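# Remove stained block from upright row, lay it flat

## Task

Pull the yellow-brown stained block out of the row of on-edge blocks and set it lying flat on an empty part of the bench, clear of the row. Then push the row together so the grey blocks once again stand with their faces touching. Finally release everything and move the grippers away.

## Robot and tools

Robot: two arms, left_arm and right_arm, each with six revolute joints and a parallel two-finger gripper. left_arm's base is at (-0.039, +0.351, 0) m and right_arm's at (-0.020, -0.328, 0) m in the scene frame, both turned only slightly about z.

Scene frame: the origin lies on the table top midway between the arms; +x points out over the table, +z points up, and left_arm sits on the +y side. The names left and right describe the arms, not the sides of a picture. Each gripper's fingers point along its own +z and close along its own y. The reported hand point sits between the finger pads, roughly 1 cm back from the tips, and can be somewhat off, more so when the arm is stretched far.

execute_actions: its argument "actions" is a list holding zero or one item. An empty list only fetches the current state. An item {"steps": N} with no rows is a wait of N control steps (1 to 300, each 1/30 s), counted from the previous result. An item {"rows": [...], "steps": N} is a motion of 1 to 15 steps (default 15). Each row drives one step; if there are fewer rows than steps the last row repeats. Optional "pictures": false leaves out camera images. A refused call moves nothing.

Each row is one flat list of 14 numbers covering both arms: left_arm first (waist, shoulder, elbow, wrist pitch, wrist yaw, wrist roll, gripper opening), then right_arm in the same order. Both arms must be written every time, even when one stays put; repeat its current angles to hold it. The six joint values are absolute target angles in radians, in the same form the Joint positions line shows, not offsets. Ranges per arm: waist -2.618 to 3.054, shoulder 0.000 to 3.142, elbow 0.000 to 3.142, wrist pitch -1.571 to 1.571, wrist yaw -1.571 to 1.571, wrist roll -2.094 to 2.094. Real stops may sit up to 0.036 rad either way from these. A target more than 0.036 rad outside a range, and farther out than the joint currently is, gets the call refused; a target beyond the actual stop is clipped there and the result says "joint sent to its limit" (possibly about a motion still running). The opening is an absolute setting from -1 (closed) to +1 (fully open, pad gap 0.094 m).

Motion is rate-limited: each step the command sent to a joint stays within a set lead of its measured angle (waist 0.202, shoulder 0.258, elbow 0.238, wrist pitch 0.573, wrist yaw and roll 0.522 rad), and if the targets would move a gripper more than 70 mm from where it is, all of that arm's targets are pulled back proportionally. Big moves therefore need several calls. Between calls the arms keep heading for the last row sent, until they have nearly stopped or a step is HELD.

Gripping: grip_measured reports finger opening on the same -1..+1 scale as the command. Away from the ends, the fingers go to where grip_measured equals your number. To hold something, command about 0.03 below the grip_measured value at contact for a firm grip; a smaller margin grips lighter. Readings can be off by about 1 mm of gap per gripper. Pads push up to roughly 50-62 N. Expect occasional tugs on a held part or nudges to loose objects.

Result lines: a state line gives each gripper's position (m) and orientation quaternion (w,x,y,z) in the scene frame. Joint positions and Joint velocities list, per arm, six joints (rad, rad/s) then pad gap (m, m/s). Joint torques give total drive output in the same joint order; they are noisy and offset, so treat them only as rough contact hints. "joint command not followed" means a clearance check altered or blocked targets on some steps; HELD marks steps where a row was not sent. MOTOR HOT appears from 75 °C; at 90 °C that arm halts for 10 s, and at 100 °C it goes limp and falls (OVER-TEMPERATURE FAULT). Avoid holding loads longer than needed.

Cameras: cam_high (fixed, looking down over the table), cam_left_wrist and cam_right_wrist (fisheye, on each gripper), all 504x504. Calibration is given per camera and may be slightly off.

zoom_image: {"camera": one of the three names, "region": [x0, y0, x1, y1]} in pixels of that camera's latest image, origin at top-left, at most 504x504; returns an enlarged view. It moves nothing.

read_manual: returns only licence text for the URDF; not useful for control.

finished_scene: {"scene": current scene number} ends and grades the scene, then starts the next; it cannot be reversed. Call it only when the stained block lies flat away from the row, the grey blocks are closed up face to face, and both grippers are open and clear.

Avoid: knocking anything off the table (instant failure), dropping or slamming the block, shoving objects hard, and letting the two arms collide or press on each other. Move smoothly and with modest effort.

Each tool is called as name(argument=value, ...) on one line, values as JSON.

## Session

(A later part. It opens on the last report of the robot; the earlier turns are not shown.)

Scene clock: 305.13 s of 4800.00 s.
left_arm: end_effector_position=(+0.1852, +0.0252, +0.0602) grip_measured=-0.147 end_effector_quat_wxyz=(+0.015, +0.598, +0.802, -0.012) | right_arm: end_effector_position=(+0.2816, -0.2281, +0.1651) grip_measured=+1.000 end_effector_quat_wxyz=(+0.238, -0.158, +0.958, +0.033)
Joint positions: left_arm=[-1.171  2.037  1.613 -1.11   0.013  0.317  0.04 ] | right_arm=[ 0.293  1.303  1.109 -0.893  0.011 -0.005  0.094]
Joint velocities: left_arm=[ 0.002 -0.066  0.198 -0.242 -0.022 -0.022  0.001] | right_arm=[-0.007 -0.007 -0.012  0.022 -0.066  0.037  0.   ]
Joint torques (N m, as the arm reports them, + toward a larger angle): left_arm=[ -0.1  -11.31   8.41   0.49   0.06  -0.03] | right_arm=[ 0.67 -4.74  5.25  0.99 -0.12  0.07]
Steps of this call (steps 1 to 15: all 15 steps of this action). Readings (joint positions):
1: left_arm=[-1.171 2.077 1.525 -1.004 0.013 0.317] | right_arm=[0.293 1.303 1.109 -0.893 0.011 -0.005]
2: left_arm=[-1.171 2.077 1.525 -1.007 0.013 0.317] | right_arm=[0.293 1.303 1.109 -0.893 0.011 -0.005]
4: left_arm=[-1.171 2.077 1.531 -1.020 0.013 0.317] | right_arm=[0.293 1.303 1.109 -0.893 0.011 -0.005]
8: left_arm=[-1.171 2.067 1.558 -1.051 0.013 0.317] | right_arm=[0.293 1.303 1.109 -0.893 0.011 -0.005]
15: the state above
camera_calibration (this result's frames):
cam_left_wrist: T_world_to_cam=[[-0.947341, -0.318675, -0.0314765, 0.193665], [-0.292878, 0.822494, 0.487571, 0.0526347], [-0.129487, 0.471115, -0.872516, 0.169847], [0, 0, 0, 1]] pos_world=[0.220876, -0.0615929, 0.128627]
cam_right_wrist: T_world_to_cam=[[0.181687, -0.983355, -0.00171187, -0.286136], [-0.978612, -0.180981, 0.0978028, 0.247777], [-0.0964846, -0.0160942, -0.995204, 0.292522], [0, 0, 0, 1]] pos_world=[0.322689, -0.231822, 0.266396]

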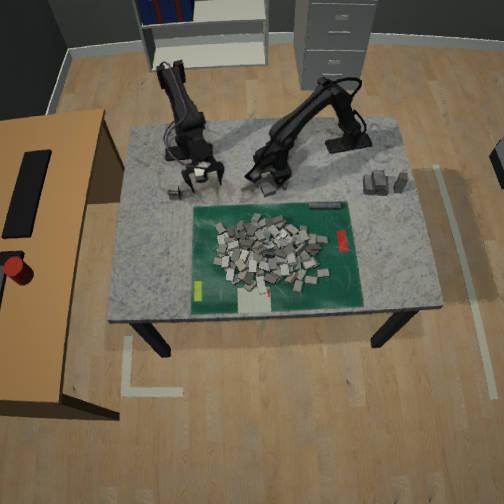

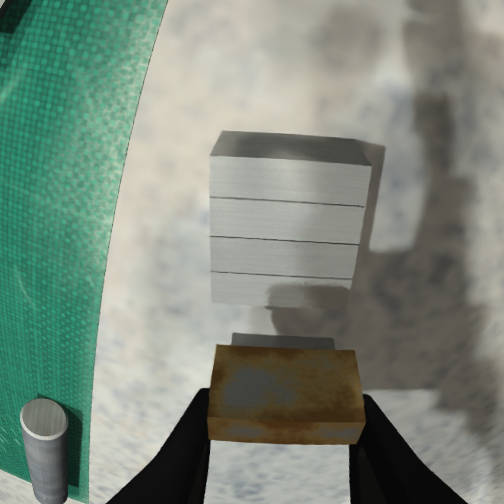

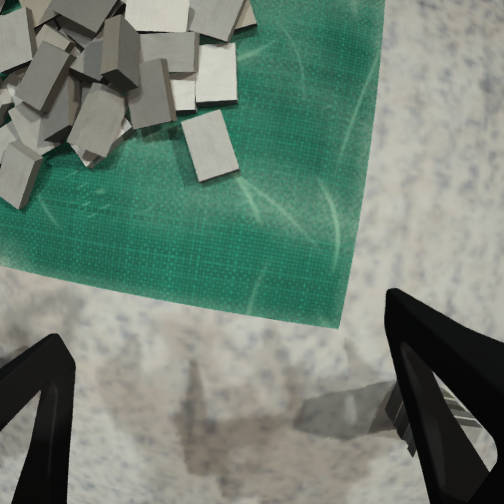

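execute_actions(actions=[{"rows": [
[-1.176,1.99,1.645,-1.143,0.02,0.309,-0.18, 0.3,1.3,1.1,-0.9,0,0,1],
[-1.181,1.975,1.63,-1.126,0.019,0.304,-0.18, 0.3,1.3,1.1,-0.9,0,0,1],
[-1.189,1.958,1.611,-1.102,0.018,0.297,-0.18, 0.3,1.3,1.1,-0.9,0,0,1],
[-1.198,1.94,1.588,-1.073,0.017,0.289,-0.18, 0.3,1.3,1.1,-0.9,0,0,1],
[-1.21,1.92,1.559,-1.038,0.016,0.28,-0.18, 0.3,1.3,1.1,-0.9,0,0,1],
[-1.223,1.898,1.526,-0.997,0.015,0.268,-0.18, 0.3,1.3,1.1,-0.9,0,0,1],
[-1.238,1.874,1.488,-0.95,0.013,0.255,-0.18, 0.3,1.3,1.1,-0.9,0,0,1],
[-1.253,1.849,1.45,-0.903,0.011,0.242,-0.18, 0.3,1.3,1.1,-0.9,0,0,1],
[-1.268,1.824,1.412,-0.857,0.01,0.229,-0.18, 0.3,1.3,1.1,-0.9,0,0,1],
[-1.283,1.799,1.374,-0.81,0.008,0.216,-0.18, 0.3,1.3,1.1,-0.9,0,0,1],
[-1.298,1.774,1.336,-0.763,0.007,0.203,-0.18, 0.3,1.3,1.1,-0.9,0,0,1],
[-1.313,1.75,1.298,-0.716,0.005,0.19,-0.18, 0.3,1.3,1.1,-0.9,0,0,1],
[-1.328,1.727,1.261,-0.669,0.003,0.178,-0.18, 0.3,1.3,1.1,-0.9,0,0,1],
[-1.345,1.705,1.222,-0.617,0.002,0.163,-0.18, 0.3,1.3,1.1,-0.9,0,0,1],
[-1.36,1.69,1.185,-0.57,0,0.15,-0.18, 0.3,1.3,1.1,-0.9,0,0,1]], "steps": 15}], pictures=false)

execute_actions(actions=[{"rows": [
[-1.37,1.682,1.155,-0.517,0,0.142,-0.18, 0.3,1.3,1.1,-0.9,0,0,1],
[-1.379,1.68,1.127,-0.465,0,0.134,-0.18, 0.3,1.3,1.1,-0.9,0,0,1],
[-1.389,1.68,1.099,-0.412,0,0.127,-0.18, 0.3,1.3,1.1,-0.9,0,0,1],
[-1.399,1.68,1.072,-0.36,0,0.119,-0.18, 0.3,1.3,1.1,-0.9,0,0,1],
[-1.408,1.68,1.045,-0.307,0,0.111,-0.18, 0.3,1.3,1.1,-0.9,0,0,1],
[-1.418,1.68,1.018,-0.255,0,0.103,-0.18, 0.3,1.3,1.1,-0.9,0,0,1],
[-1.428,1.68,0.991,-0.202,0,0.095,-0.18, 0.3,1.3,1.1,-0.9,0,0,1],
[-1.438,1.68,0.964,-0.15,0,0.088,-0.18, 0.3,1.3,1.1,-0.9,0,0,1],
[-1.447,1.68,0.937,-0.097,0,0.08,-0.18, 0.3,1.3,1.1,-0.9,0,0,1],
[-1.457,1.68,0.91,-0.045,0,0.072,-0.18, 0.3,1.3,1.1,-0.9,0,0,1],
[-1.467,1.68,0.883,0.008,0,0.064,-0.18, 0.3,1.3,1.1,-0.9,0,0,1],
[-1.476,1.68,0.856,0.06,0,0.056,-0.18, 0.3,1.3,1.1,-0.9,0,0,1],
[-1.486,1.68,0.829,0.113,0,0.049,-0.18, 0.3,1.3,1.1,-0.9,0,0,1],
[-1.496,1.68,0.802,0.165,0,0.041,-0.18, 0.3,1.3,1.1,-0.9,0,0,1],
[-1.504,1.68,0.78,0.207,0,0.035,-0.18, 0.3,1.3,1.1,-0.9,0,0,1]], "steps": 15}], pictures=false)

execute_actions(actions=[{"rows": [
[-1.511,1.68,0.759,0.249,-0.004,0.028,-0.18, 0.3,1.3,1.1,-0.9,0,0,1],
[-1.519,1.68,0.737,0.291,-0.004,0.022,-0.18, 0.3,1.3,1.1,-0.9,0,0,1],
[-1.527,1.68,0.716,0.333,-0.004,0.016,-0.18, 0.3,1.3,1.1,-0.9,0,0,1],
[-1.533,1.68,0.699,0.365,-0.004,0.011,-0.18, 0.3,1.3,1.1,-0.9,0,0,1],
[-1.538,1.68,0.683,0.396,-0.004,0.006,-0.18, 0.3,1.3,1.1,-0.9,0,0,1],
[-1.543,1.68,0.67,0.422,-0.004,0.003,-0.18, 0.3,1.3,1.1,-0.9,0,0,1],
[-1.547,1.68,0.659,0.443,-0.004,-0.001,-0.18, 0.3,1.3,1.1,-0.9,0,0,1],
[-1.55,1.68,0.651,0.459,-0.004,-0.003,-0.18, 0.3,1.3,1.1,-0.9,0,0,1],
[-1.552,1.68,0.645,0.47,-0.004,-0.005,-0.18, 0.3,1.3,1.1,-0.9,0,0,1],
[-1.554,1.68,0.64,0.48,-0.004,-0.006,-0.18, 0.3,1.3,1.1,-0.9,0,0,1]], "steps": 15}], pictures=false)

execute_actions(actions=[{"steps": 12}])

Scene clock: 345.63 s of 4800.00 s.
left_arm: end_effector_position=(+0.1274, +0.0031, +0.0790) grip_measured=-0.147 end_effector_quat_wxyz=(+0.135, +0.611, +0.777, -0.071) | right_arm: end_effector_position=(+0.2816, -0.2281, +0.1651) grip_measured=+1.000 end_effector_quat_wxyz=(+0.238, -0.158, +0.958, +0.033)
Joint positions: left_arm=[-1.33   1.748  1.256 -0.772  0.008  0.209  0.04 ] | right_arm=[ 0.293  1.303  1.109 -0.893  0.011 -0.005  0.094]
Joint velocities: left_arm=[-0.442 -0.598 -1.116  1.297 -0.051 -0.344 -0.001] | right_arm=[ 0.007 -0.012 -0.012 -0.037 -0.022  0.037  0.   ]
Joint torques (N m, as the arm reports them, + toward a larger angle): left_arm=[-0.3  -8.71  6.53  1.05 -0.05 -0.11] | right_arm=[ 0.69 -4.77  5.28  0.96 -0.12  0.05]
Steps of this call (steps 1 to 30: the robot went on to your last target; steps 31 to 90: nothing new was sent; then 37.00 s passed at rest; steps 91 to 105: all 15 steps of this action). Readings (joint positions):
91: left_arm=[-1.171 2.027 1.627 -1.147 0.013 0.317] | right_arm=[0.293 1.303 1.109 -0.893 0.011 -0.005]
92: left_arm=[-1.171 2.025 1.627 -1.147 0.013 0.316] | right_arm=[0.293 1.303 1.109 -0.893 0.011 -0.005]
94: left_arm=[-1.173 2.010 1.615 -1.131 0.013 0.310] | right_arm=[0.293 1.303 1.109 -0.893 0.011 -0.005]
98: left_arm=[-1.208 1.922 1.517 -1.037 0.010 0.284] | right_arm=[0.293 1.303 1.109 -0.893 0.011 -0.005]
105: the state above

Scene clock: 346.13 s of 4800.00 s.
left_arm: end_effector_position=(+0.0810, -0.0411, +0.0344) grip_measured=-0.147 end_effector_quat_wxyz=(+0.267, +0.590, +0.739, -0.185) | right_arm: end_effector_position=(+0.2816, -0.2281, +0.1651) grip_measured=+1.000 end_effector_quat_wxyz=(+0.238, -0.158, +0.958, +0.033)
Joint positions: left_arm=[-1.48   1.702  0.826 -0.034  0.005  0.073  0.04 ] | right_arm=[ 0.293  1.303  1.109 -0.893  0.011 -0.005  0.094]
Joint velocities: left_arm=[-0.276  0.007 -0.725  1.443 -0.022 -0.212 -0.001] | right_arm=[-0.012  0.002  0.002  0.037  0.022 -0.022  0.   ]
Joint torques (N m, as the arm reports them, + toward a larger angle): left_arm=[-0.73 -7.87  6.23  1.69 -0.04 -0.01] | right_arm=[ 0.69 -4.75  5.24  0.97 -0.13  0.06]
Steps of this call (steps 1 to 15: all 15 steps of this action). Readings (joint positions):
1: left_arm=[-1.345 1.729 1.220 -0.730 0.008 0.197] | right_arm=[0.293 1.303 1.109 -0.893 0.011 -0.005]
2: left_arm=[-1.358 1.715 1.187 -0.686 0.008 0.186] | right_arm=[0.293 1.303 1.109 -0.893 0.011 -0.005]
4: left_arm=[-1.379 1.703 1.128 -0.592 0.008 0.167] | right_arm=[0.293 1.303 1.109 -0.893 0.011 -0.005]
8: left_arm=[-1.413 1.702 1.015 -0.390 0.006 0.130] | right_arm=[0.293 1.303 1.109 -0.893 0.011 -0.005]
15: the state above

Scene clock: 346.63 s of 4800.00 s.
left_arm: end_effector_position=(+0.0587, -0.0633, +0.0468) grip_measured=-0.147 end_effector_quat_wxyz=(+0.349, +0.558, +0.700, -0.277) | right_arm: end_effector_position=(+0.2816, -0.2281, +0.1651) grip_measured=+1.000 end_effector_quat_wxyz=(+0.238, -0.158, +0.958, +0.033)
Joint positions: left_arm=[-1.546  1.702  0.646  0.409  0.004  0.005  0.04 ] | right_arm=[ 0.293  1.303  1.109 -0.893  0.011 -0.005  0.094]
Joint velocities: left_arm=[ 0.002 -0.012  0.002  0.227 -0.022 -0.081 -0.001] | right_arm=[-0.012 -0.012 -0.007 -0.007  0.022 -0.066  0.   ]
Joint torques (N m, as the arm reports them, + toward a larger angle): left_arm=[-0.79 -7.59  5.64  1.97 -0.07 -0.06] | right_arm=[ 0.66 -4.71  5.24  0.98 -0.13  0.06]
Steps of this call (steps 1 to 15: all 15 steps of this action). Readings (joint positions):
1: left_arm=[-1.490 1.702 0.802 0.013 0.004 0.066] | right_arm=[0.293 1.303 1.109 -0.893 0.011 -0.005]
2: left_arm=[-1.499 1.702 0.779 0.060 0.004 0.059] | right_arm=[0.293 1.303 1.109 -0.893 0.011 -0.005]
4: left_arm=[-1.514 1.702 0.736 0.148 0.004 0.045] | right_arm=[0.293 1.303 1.109 -0.893 0.011 -0.005]
8: left_arm=[-1.537 1.702 0.673 0.290 0.004 0.023] | right_arm=[0.293 1.303 1.109 -0.893 0.011 -0.005]
15: the state above

Scene clock: 347.03 s of 4800.00 s.
left_arm: end_effector_position=(+0.0598, -0.0680, +0.0535) grip_measured=-0.147 end_effector_quat_wxyz=(+0.360, +0.552, +0.695, -0.287) | right_arm: end_effector_position=(+0.2816, -0.2281, +0.1651) grip_measured=+1.000 end_effector_quat_wxyz=(+0.238, -0.158, +0.958, +0.033)
Joint positions: left_arm=[-1.546  1.702  0.646  0.443  0.003  0.     0.04 ] | right_arm=[ 0.293  1.303  1.109 -0.893  0.011 -0.005  0.094]
Joint velocities: left_arm=[-0.007 -0.017 -0.012  0.007  0.007  0.037  0.   ] | right_arm=[-0.007 -0.007  0.002 -0.022  0.007 -0.007  0.   ]
Joint torques (N m, as the arm reports them, + toward a larger angle): left_arm=[-0.66 -7.78  5.44  2.05 -0.08 -0.05] | right_arm=[ 0.69 -4.74  5.28  0.98 -0.12  0.05]
Steps of this call (steps 1 to 12: the robot went on to your last target). Readings (joint positions):
1: left_arm=[-1.546 1.702 0.646 0.418 0.004 0.004] | right_arm=[0.293 1.303 1.109 -0.893 0.011 -0.005]
2: left_arm=[-1.546 1.702 0.646 0.425 0.004 0.003] | right_arm=[0.293 1.303 1.109 -0.893 0.011 -0.005]
4: left_arm=[-1.546 1.702 0.646 0.433 0.003 0.002] | right_arm=[0.293 1.303 1.109 -0.893 0.011 -0.005]
8: left_arm=[-1.546 1.702 0.646 0.440 0.003 0.001] | right_arm=[0.293 1.303 1.109 -0.893 0.011 -0.005]
12: the state above
camera_calibration (this result's frames):
cam_left_wrist: T_world_to_cam=[[-0.962156, -0.272322, 0.00984029, 0.0468539], [-0.253787, 0.882351, -0.396294, 0.144863], [0.0992368, -0.383794, -0.918071, 0.12227], [0, 0, 0, 1]] pos_world=[0.0697115, -0.068134, 0.169199]
cam_right_wrist: T_world_to_cam=[[0.181687, -0.983355, -0.00171187, -0.286136], [-0.978612, -0.180981, 0.0978028, 0.247777], [-0.0964846, -0.0160942, -0.995204, 0.292522], [0, 0, 0, 1]] pos_world=[0.322689, -0.231822, 0.266396]

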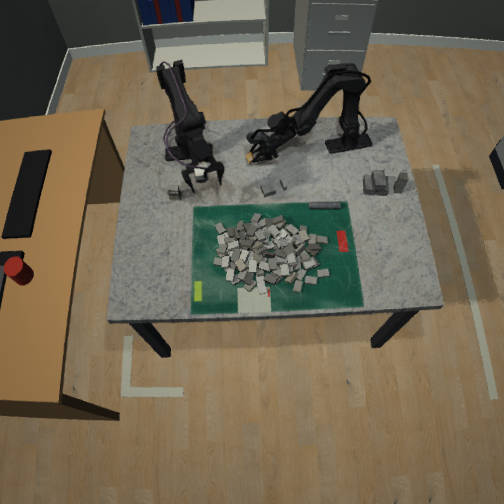

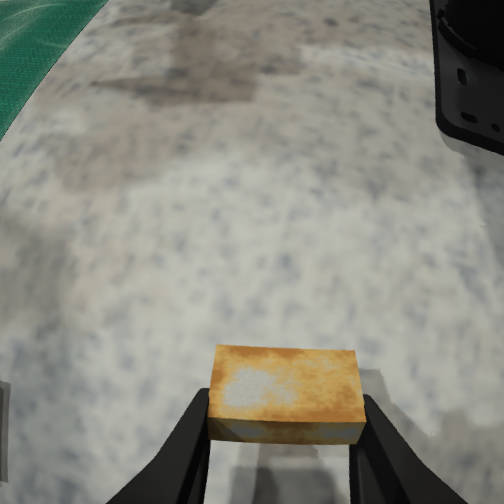

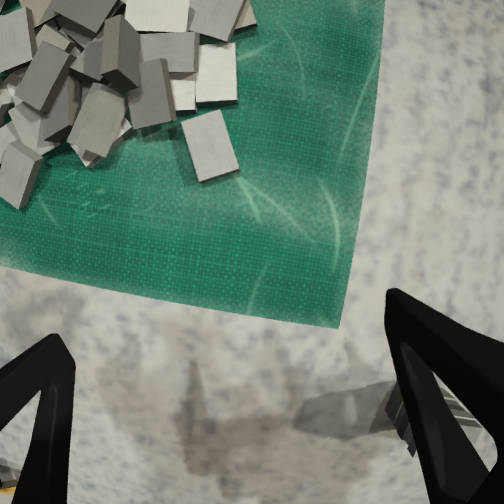

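execute_actions(actions=[{"rows": [
[-1.55,1.69,0.64,0.5,-0.004,-0.006,-0.18, 0.3,1.3,1.1,-0.9,0,0,1],
[-1.55,1.7,0.64,0.525,-0.004,-0.006,-0.18, 0.3,1.3,1.1,-0.9,0,0,1],
[-1.55,1.71,0.64,0.55,-0.004,-0.006,-0.18, 0.3,1.3,1.1,-0.9,0,0,1],
[-1.55,1.72,0.64,0.575,-0.004,-0.006,-0.18, 0.3,1.3,1.1,-0.9,0,0,1],
[-1.55,1.731,0.64,0.6,-0.004,-0.006,-0.18, 0.3,1.3,1.1,-0.9,0,0,1],
[-1.55,1.743,0.64,0.62,-0.004,-0.006,-0.18, 0.3,1.3,1.1,-0.9,0,0,1],
[-1.55,1.755,0.64,0.638,-0.004,-0.006,-0.18, 0.3,1.3,1.1,-0.9,0,0,1],
[-1.55,1.767,0.64,0.65,-0.004,-0.006,-0.18, 0.3,1.3,1.1,-0.9,0,0,1],
[-1.55,1.779,0.64,0.66,-0.004,-0.006,-0.18, 0.3,1.3,1.1,-0.9,0,0,1],
[-1.55,1.791,0.64,0.66,-0.004,-0.006,-0.18, 0.3,1.3,1.1,-0.9,0,0,1],
[-1.55,1.802,0.64,0.66,-0.004,-0.006,-0.18, 0.3,1.3,1.1,-0.9,0,0,1],
[-1.55,1.812,0.64,0.66,-0.004,-0.006,-0.18, 0.3,1.3,1.1,-0.9,0,0,1],
[-1.55,1.821,0.64,0.66,-0.004,-0.006,-0.18, 0.3,1.3,1.1,-0.9,0,0,1],
[-1.55,1.829,0.64,0.66,-0.004,-0.006,-0.18, 0.3,1.3,1.1,-0.9,0,0,1],
[-1.55,1.836,0.64,0.66,-0.004,-0.006,-0.18, 0.3,1.3,1.1,-0.9,0,0,1]], "steps": 15}], pictures=false)

execute_actions(actions=[{"rows": [
[-1.55,1.842,0.64,0.66,-0.004,-0.006,-0.18, 0.3,1.3,1.1,-0.9,0,0,1],
[-1.55,1.847,0.64,0.66,-0.004,-0.006,-0.18, 0.3,1.3,1.1,-0.9,0,0,1],
[-1.55,1.851,0.64,0.66,-0.004,-0.006,-0.18, 0.3,1.3,1.1,-0.9,0,0,1],
[-1.55,1.854,0.64,0.66,-0.004,-0.006,-0.18, 0.3,1.3,1.1,-0.9,0,0,1],
[-1.55,1.856,0.64,0.66,-0.004,-0.006,-0.18, 0.3,1.3,1.1,-0.9,0,0,1]], "steps": 15}])

zoom_image(camera="cam_high", region=[225, 130, 305, 200])

Scene clock: 361.00 s of 4800.00 s.
left_arm: end_effector_position=(+0.0632, -0.0822, +0.0390) grip_measured=-0.147 end_effector_quat_wxyz=(+0.377, +0.544, +0.686, -0.301) | right_arm: end_effector_position=(+0.2816, -0.2281, +0.1651) grip_measured=+1.000 end_effector_quat_wxyz=(+0.238, -0.158, +0.958, +0.033)
Joint positions: left_arm=[-1.546  1.819  0.646  0.61   0.003 -0.     0.04 ] | right_arm=[ 0.293  1.303  1.109 -0.893  0.011 -0.005  0.094]
Joint velocities: left_arm=[-0.012  0.252 -0.012  0.007  0.037  0.037  0.001] | right_arm=[-0.007 -0.017  0.017 -0.066 -0.051 -0.051  0.   ]
Joint torques (N m, as the arm reports them, + toward a larger angle): left_arm=[-0.26 -6.38  4.83  2.11 -0.06 -0.05] | right_arm=[ 0.7  -4.75  5.26  0.97 -0.12  0.05]
Steps of this call (steps 1 to 30: the robot went on to your last target; steps 31 to 90: nothing new was sent; then 10.47 s passed at rest; steps 91 to 105: all 15 steps of this action). Readings (joint positions):
91: left_arm=[-1.546 1.702 0.646 0.445 0.003 -0.000] | right_arm=[0.293 1.303 1.109 -0.893 0.011 -0.005]
92: left_arm=[-1.546 1.702 0.646 0.450 0.003 -0.000] | right_arm=[0.293 1.303 1.109 -0.893 0.011 -0.005]
94: left_arm=[-1.546 1.704 0.646 0.472 0.003 -0.000] | right_arm=[0.293 1.303 1.109 -0.893 0.011 -0.005]
98: left_arm=[-1.546 1.736 0.646 0.552 0.003 -0.000] | right_arm=[0.293 1.303 1.109 -0.893 0.011 -0.005]
105: the state above

Scene clock: 361.50 s of 4800.00 s.
left_arm: end_effector_position=(+0.0629, -0.0811, +0.0275) grip_measured=-0.147 end_effector_quat_wxyz=(+0.370, +0.547, +0.690, -0.295) | right_arm: end_effector_position=(+0.2816, -0.2281, +0.1651) grip_measured=+1.000 end_effector_quat_wxyz=(+0.238, -0.158, +0.958, +0.033)
Joint positions: left_arm=[-1.546  1.853  0.646  0.622  0.003 -0.     0.04 ] | right_arm=[ 0.293  1.303  1.109 -0.893  0.011 -0.005  0.094]
Joint velocities: left_arm=[-0.017  0.007  0.007 -0.051  0.022 -0.037  0.001] | right_arm=[ 0.007  0.002 -0.007 -0.022 -0.066  0.081  0.   ]
Joint torques (N m, as the arm reports them, + toward a larger angle): left_arm=[-0.19 -6.44  4.83  2.07 -0.11 -0.04] | right_arm=[ 0.68 -4.77  5.26  0.98 -0.13  0.05]
Steps of this call (steps 1 to 15: all 15 steps of this action). Readings (joint positions):
1: left_arm=[-1.546 1.828 0.646 0.611 0.003 -0.000] | right_arm=[0.293 1.303 1.109 -0.893 0.011 -0.005]
2: left_arm=[-1.546 1.835 0.646 0.612 0.003 -0.000] | right_arm=[0.293 1.303 1.109 -0.893 0.011 -0.005]
4: left_arm=[-1.546 1.845 0.646 0.613 0.003 -0.000] | right_arm=[0.293 1.303 1.109 -0.893 0.011 -0.005]
8: left_arm=[-1.546 1.853 0.646 0.615 0.003 -0.000] | right_arm=[0.293 1.303 1.109 -0.893 0.011 -0.005]
15: the state above
camera_calibration (this result's frames):
cam_left_wrist: T_world_to_cam=[[-0.962165, -0.272228, 0.0114372, 0.0464804], [-0.251377, 0.870711, -0.422695, 0.146489], [0.105111, -0.409577, -0.9062, 0.0903129], [0, 0, 0, 1]] pos_world=[0.0720531, -0.0779066, 0.14323]
cam_right_wrist: T_world_to_cam=[[0.181687, -0.983355, -0.00171187, -0.286136], [-0.978612, -0.180981, 0.0978028, 0.247777], [-0.0964846, -0.0160942, -0.995204, 0.292522], [0, 0, 0, 1]] pos_world=[0.322689, -0.231822, 0.266396]

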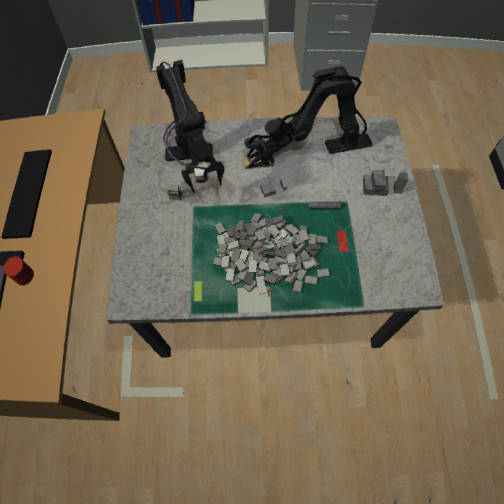

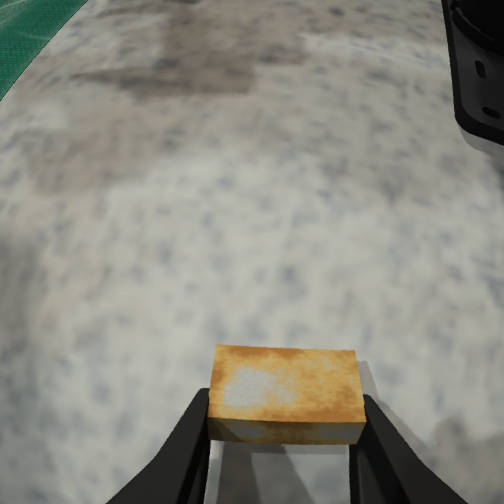

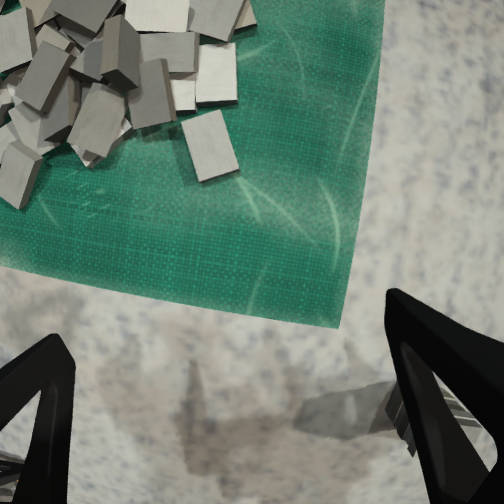

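Region (225, 130, 305, 200) of cam_high's 504x504 image, scaled by 6.300, with more detail than that image has; it fills the top 441 rows of this view, and the rest is white.

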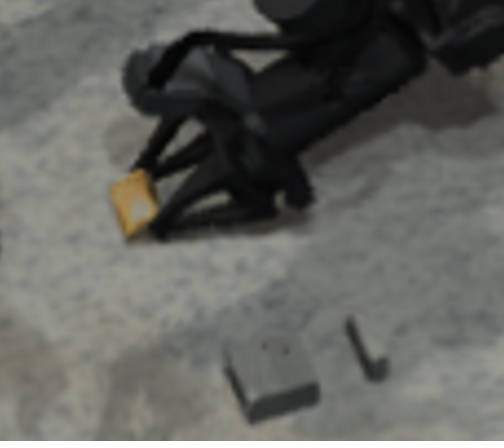

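execute_actions(actions=[{"rows": [
[-1.55,1.86,0.64,0.66,-0.004,-0.006,-0.18, 0.3,1.3,1.1,-0.9,0,0,1],
[-1.55,1.863,0.64,0.66,-0.004,-0.006,-0.18, 0.3,1.3,1.1,-0.9,0,0,1],
[-1.55,1.866,0.64,0.66,-0.004,-0.006,-0.18, 0.3,1.3,1.1,-0.9,0,0,1],
[-1.55,1.868,0.64,0.66,-0.004,-0.006,-0.18, 0.3,1.3,1.1,-0.9,0,0,1],
[-1.55,1.87,0.64,0.66,-0.004,-0.006,-0.18, 0.3,1.3,1.1,-0.9,0,0,1],
[-1.55,1.872,0.64,0.66,-0.004,-0.006,-0.18, 0.3,1.3,1.1,-0.9,0,0,1],
[-1.55,1.874,0.64,0.66,-0.004,-0.006,-0.18, 0.3,1.3,1.1,-0.9,0,0,1],
[-1.55,1.876,0.64,0.66,-0.004,-0.006,-0.18, 0.3,1.3,1.1,-0.9,0,0,1],
[-1.55,1.878,0.64,0.66,-0.004,-0.006,-0.18, 0.3,1.3,1.1,-0.9,0,0,1],
[-1.55,1.88,0.64,0.66,-0.004,-0.006,-0.18, 0.3,1.3,1.1,-0.9,0,0,1]], "steps": 15}], pictures=false)

Scene clock: 368.10 s of 4800.00 s.
left_arm: end_effector_position=(+0.0626, -0.0796, +0.0187) grip_measured=-0.147 end_effector_quat_wxyz=(+0.364, +0.550, +0.694, -0.290) | right_arm: end_effector_position=(+0.2816, -0.2281, +0.1651) grip_measured=+1.000 end_effector_quat_wxyz=(+0.238, -0.158, +0.958, +0.033)
Joint positions: left_arm=[-1.546  1.876  0.646  0.627  0.003 -0.     0.04 ] | right_arm=[ 0.293  1.303  1.109 -0.893  0.011 -0.005  0.094]
Joint velocities: left_arm=[-0.002 -0.007 -0.007 -0.022 -0.007 -0.051 -0.001] | right_arm=[-0.002 -0.002 -0.007 -0.051 -0.051  0.051  0.   ]
Joint torques (N m, as the arm reports them, + toward a larger angle): left_arm=[-0.38 -6.37  4.88  2.02 -0.1  -0.08] | right_arm=[ 0.68 -4.74  5.27  0.97 -0.14  0.06]
Steps of this call (steps 1 to 15: the robot went on to your last target; steps 16 to 90: nothing new was sent; then 3.10 s passed at rest; steps 91 to 105: all 15 steps of this action). Readings (joint positions):
91: left_arm=[-1.546 1.853 0.646 0.623 0.003 -0.000] | right_arm=[0.293 1.303 1.109 -0.893 0.011 -0.005]
92: left_arm=[-1.546 1.853 0.646 0.623 0.003 -0.000] | right_arm=[0.293 1.303 1.109 -0.893 0.011 -0.005]
94: left_arm=[-1.546 1.854 0.646 0.624 0.003 -0.000] | right_arm=[0.293 1.303 1.109 -0.893 0.011 -0.005]
98: left_arm=[-1.546 1.865 0.646 0.627 0.003 -0.000] | right_arm=[0.293 1.303 1.109 -0.893 0.011 -0.005]
105: the state above

execute_actions(actions=[{"rows": [
[-1.55,1.883,0.64,0.66,-0.004,-0.006,-0.18, 0.3,1.3,1.1,-0.9,0,0,1],
[-1.55,1.886,0.64,0.66,-0.004,-0.006,-0.18, 0.3,1.3,1.1,-0.9,0,0,1],
[-1.55,1.888,0.64,0.66,-0.004,-0.006,-0.18, 0.3,1.3,1.1,-0.9,0,0,1],
[-1.55,1.89,0.64,0.66,-0.004,-0.006,-0.18, 0.3,1.3,1.1,-0.9,0,0,1]], "steps": 12}])

Scene clock: 372.23 s of 4800.00 s.
left_arm: end_effector_position=(+0.0626, -0.0796, +0.0187) grip_measured=-0.147 end_effector_quat_wxyz=(+0.364, +0.550, +0.694, -0.290) | right_arm: end_effector_position=(+0.2816, -0.2281, +0.1651) grip_measured=+1.000 end_effector_quat_wxyz=(+0.238, -0.158, +0.958, +0.033)
Joint positions: left_arm=[-1.546  1.876  0.646  0.627  0.003 -0.001  0.04 ] | right_arm=[ 0.293  1.303  1.109 -0.893  0.011 -0.005  0.094]
Joint velocities: left_arm=[-0.017  0.017 -0.002  0.007 -0.037 -0.051  0.001] | right_arm=[-0.002 -0.002  0.007  0.022  0.037 -0.007  0.   ]
Joint torques (N m, as the arm reports them, + toward a larger angle): left_arm=[-0.29 -5.7   4.81  2.05 -0.1  -0.05] | right_arm=[ 0.69 -4.76  5.25  0.97 -0.13  0.06]
Steps of this call (steps 1 to 15: the robot went on to your last target; steps 16 to 90: nothing new was sent; then 0.73 s passed at rest; steps 91 to 102: all 12 steps of this action). Readings (joint positions):
91: left_arm=[-1.546 1.876 0.646 0.627 0.003 -0.001] | right_arm=[0.293 1.303 1.109 -0.893 0.011 -0.005]
92: left_arm=[-1.546 1.876 0.646 0.627 0.003 -0.001] | right_arm=[0.293 1.303 1.109 -0.893 0.011 -0.005]
94: left_arm=[-1.546 1.876 0.646 0.627 0.003 -0.001] | right_arm=[0.293 1.303 1.109 -0.893 0.011 -0.005]
98: left_arm=[-1.546 1.876 0.646 0.627 0.003 -0.001] | right_arm=[0.293 1.303 1.109 -0.893 0.011 -0.005]
102: the state above
camera_calibration (this result's frames):
cam_left_wrist: T_world_to_cam=[[-0.961974, -0.272931, 0.0107413, 0.046659], [-0.253587, 0.877803, -0.406394, 0.14185], [0.101489, -0.393664, -0.913635, 0.0846445], [0, 0, 0, 1]] pos_world=[0.0722656, -0.0784598, 0.13448]
cam_right_wrist: T_world_to_cam=[[0.181687, -0.983355, -0.00171187, -0.286136], [-0.978612, -0.180981, 0.0978028, 0.247777], [-0.0964846, -0.0160942, -0.995204, 0.292522], [0, 0, 0, 1]] pos_world=[0.322689, -0.231822, 0.266396]

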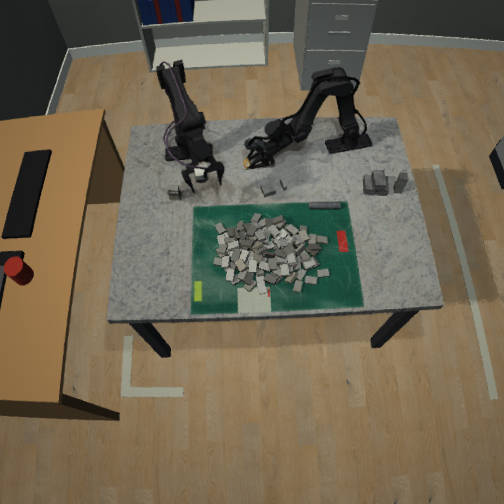

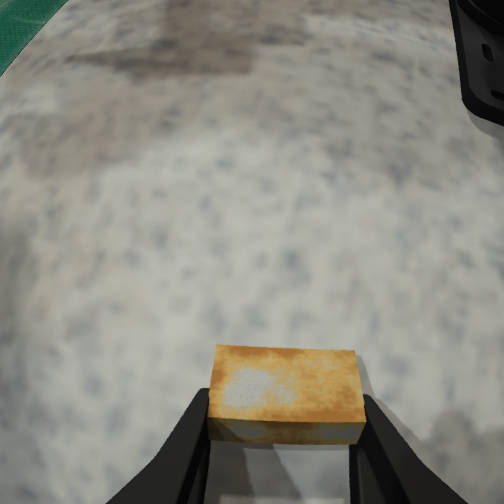

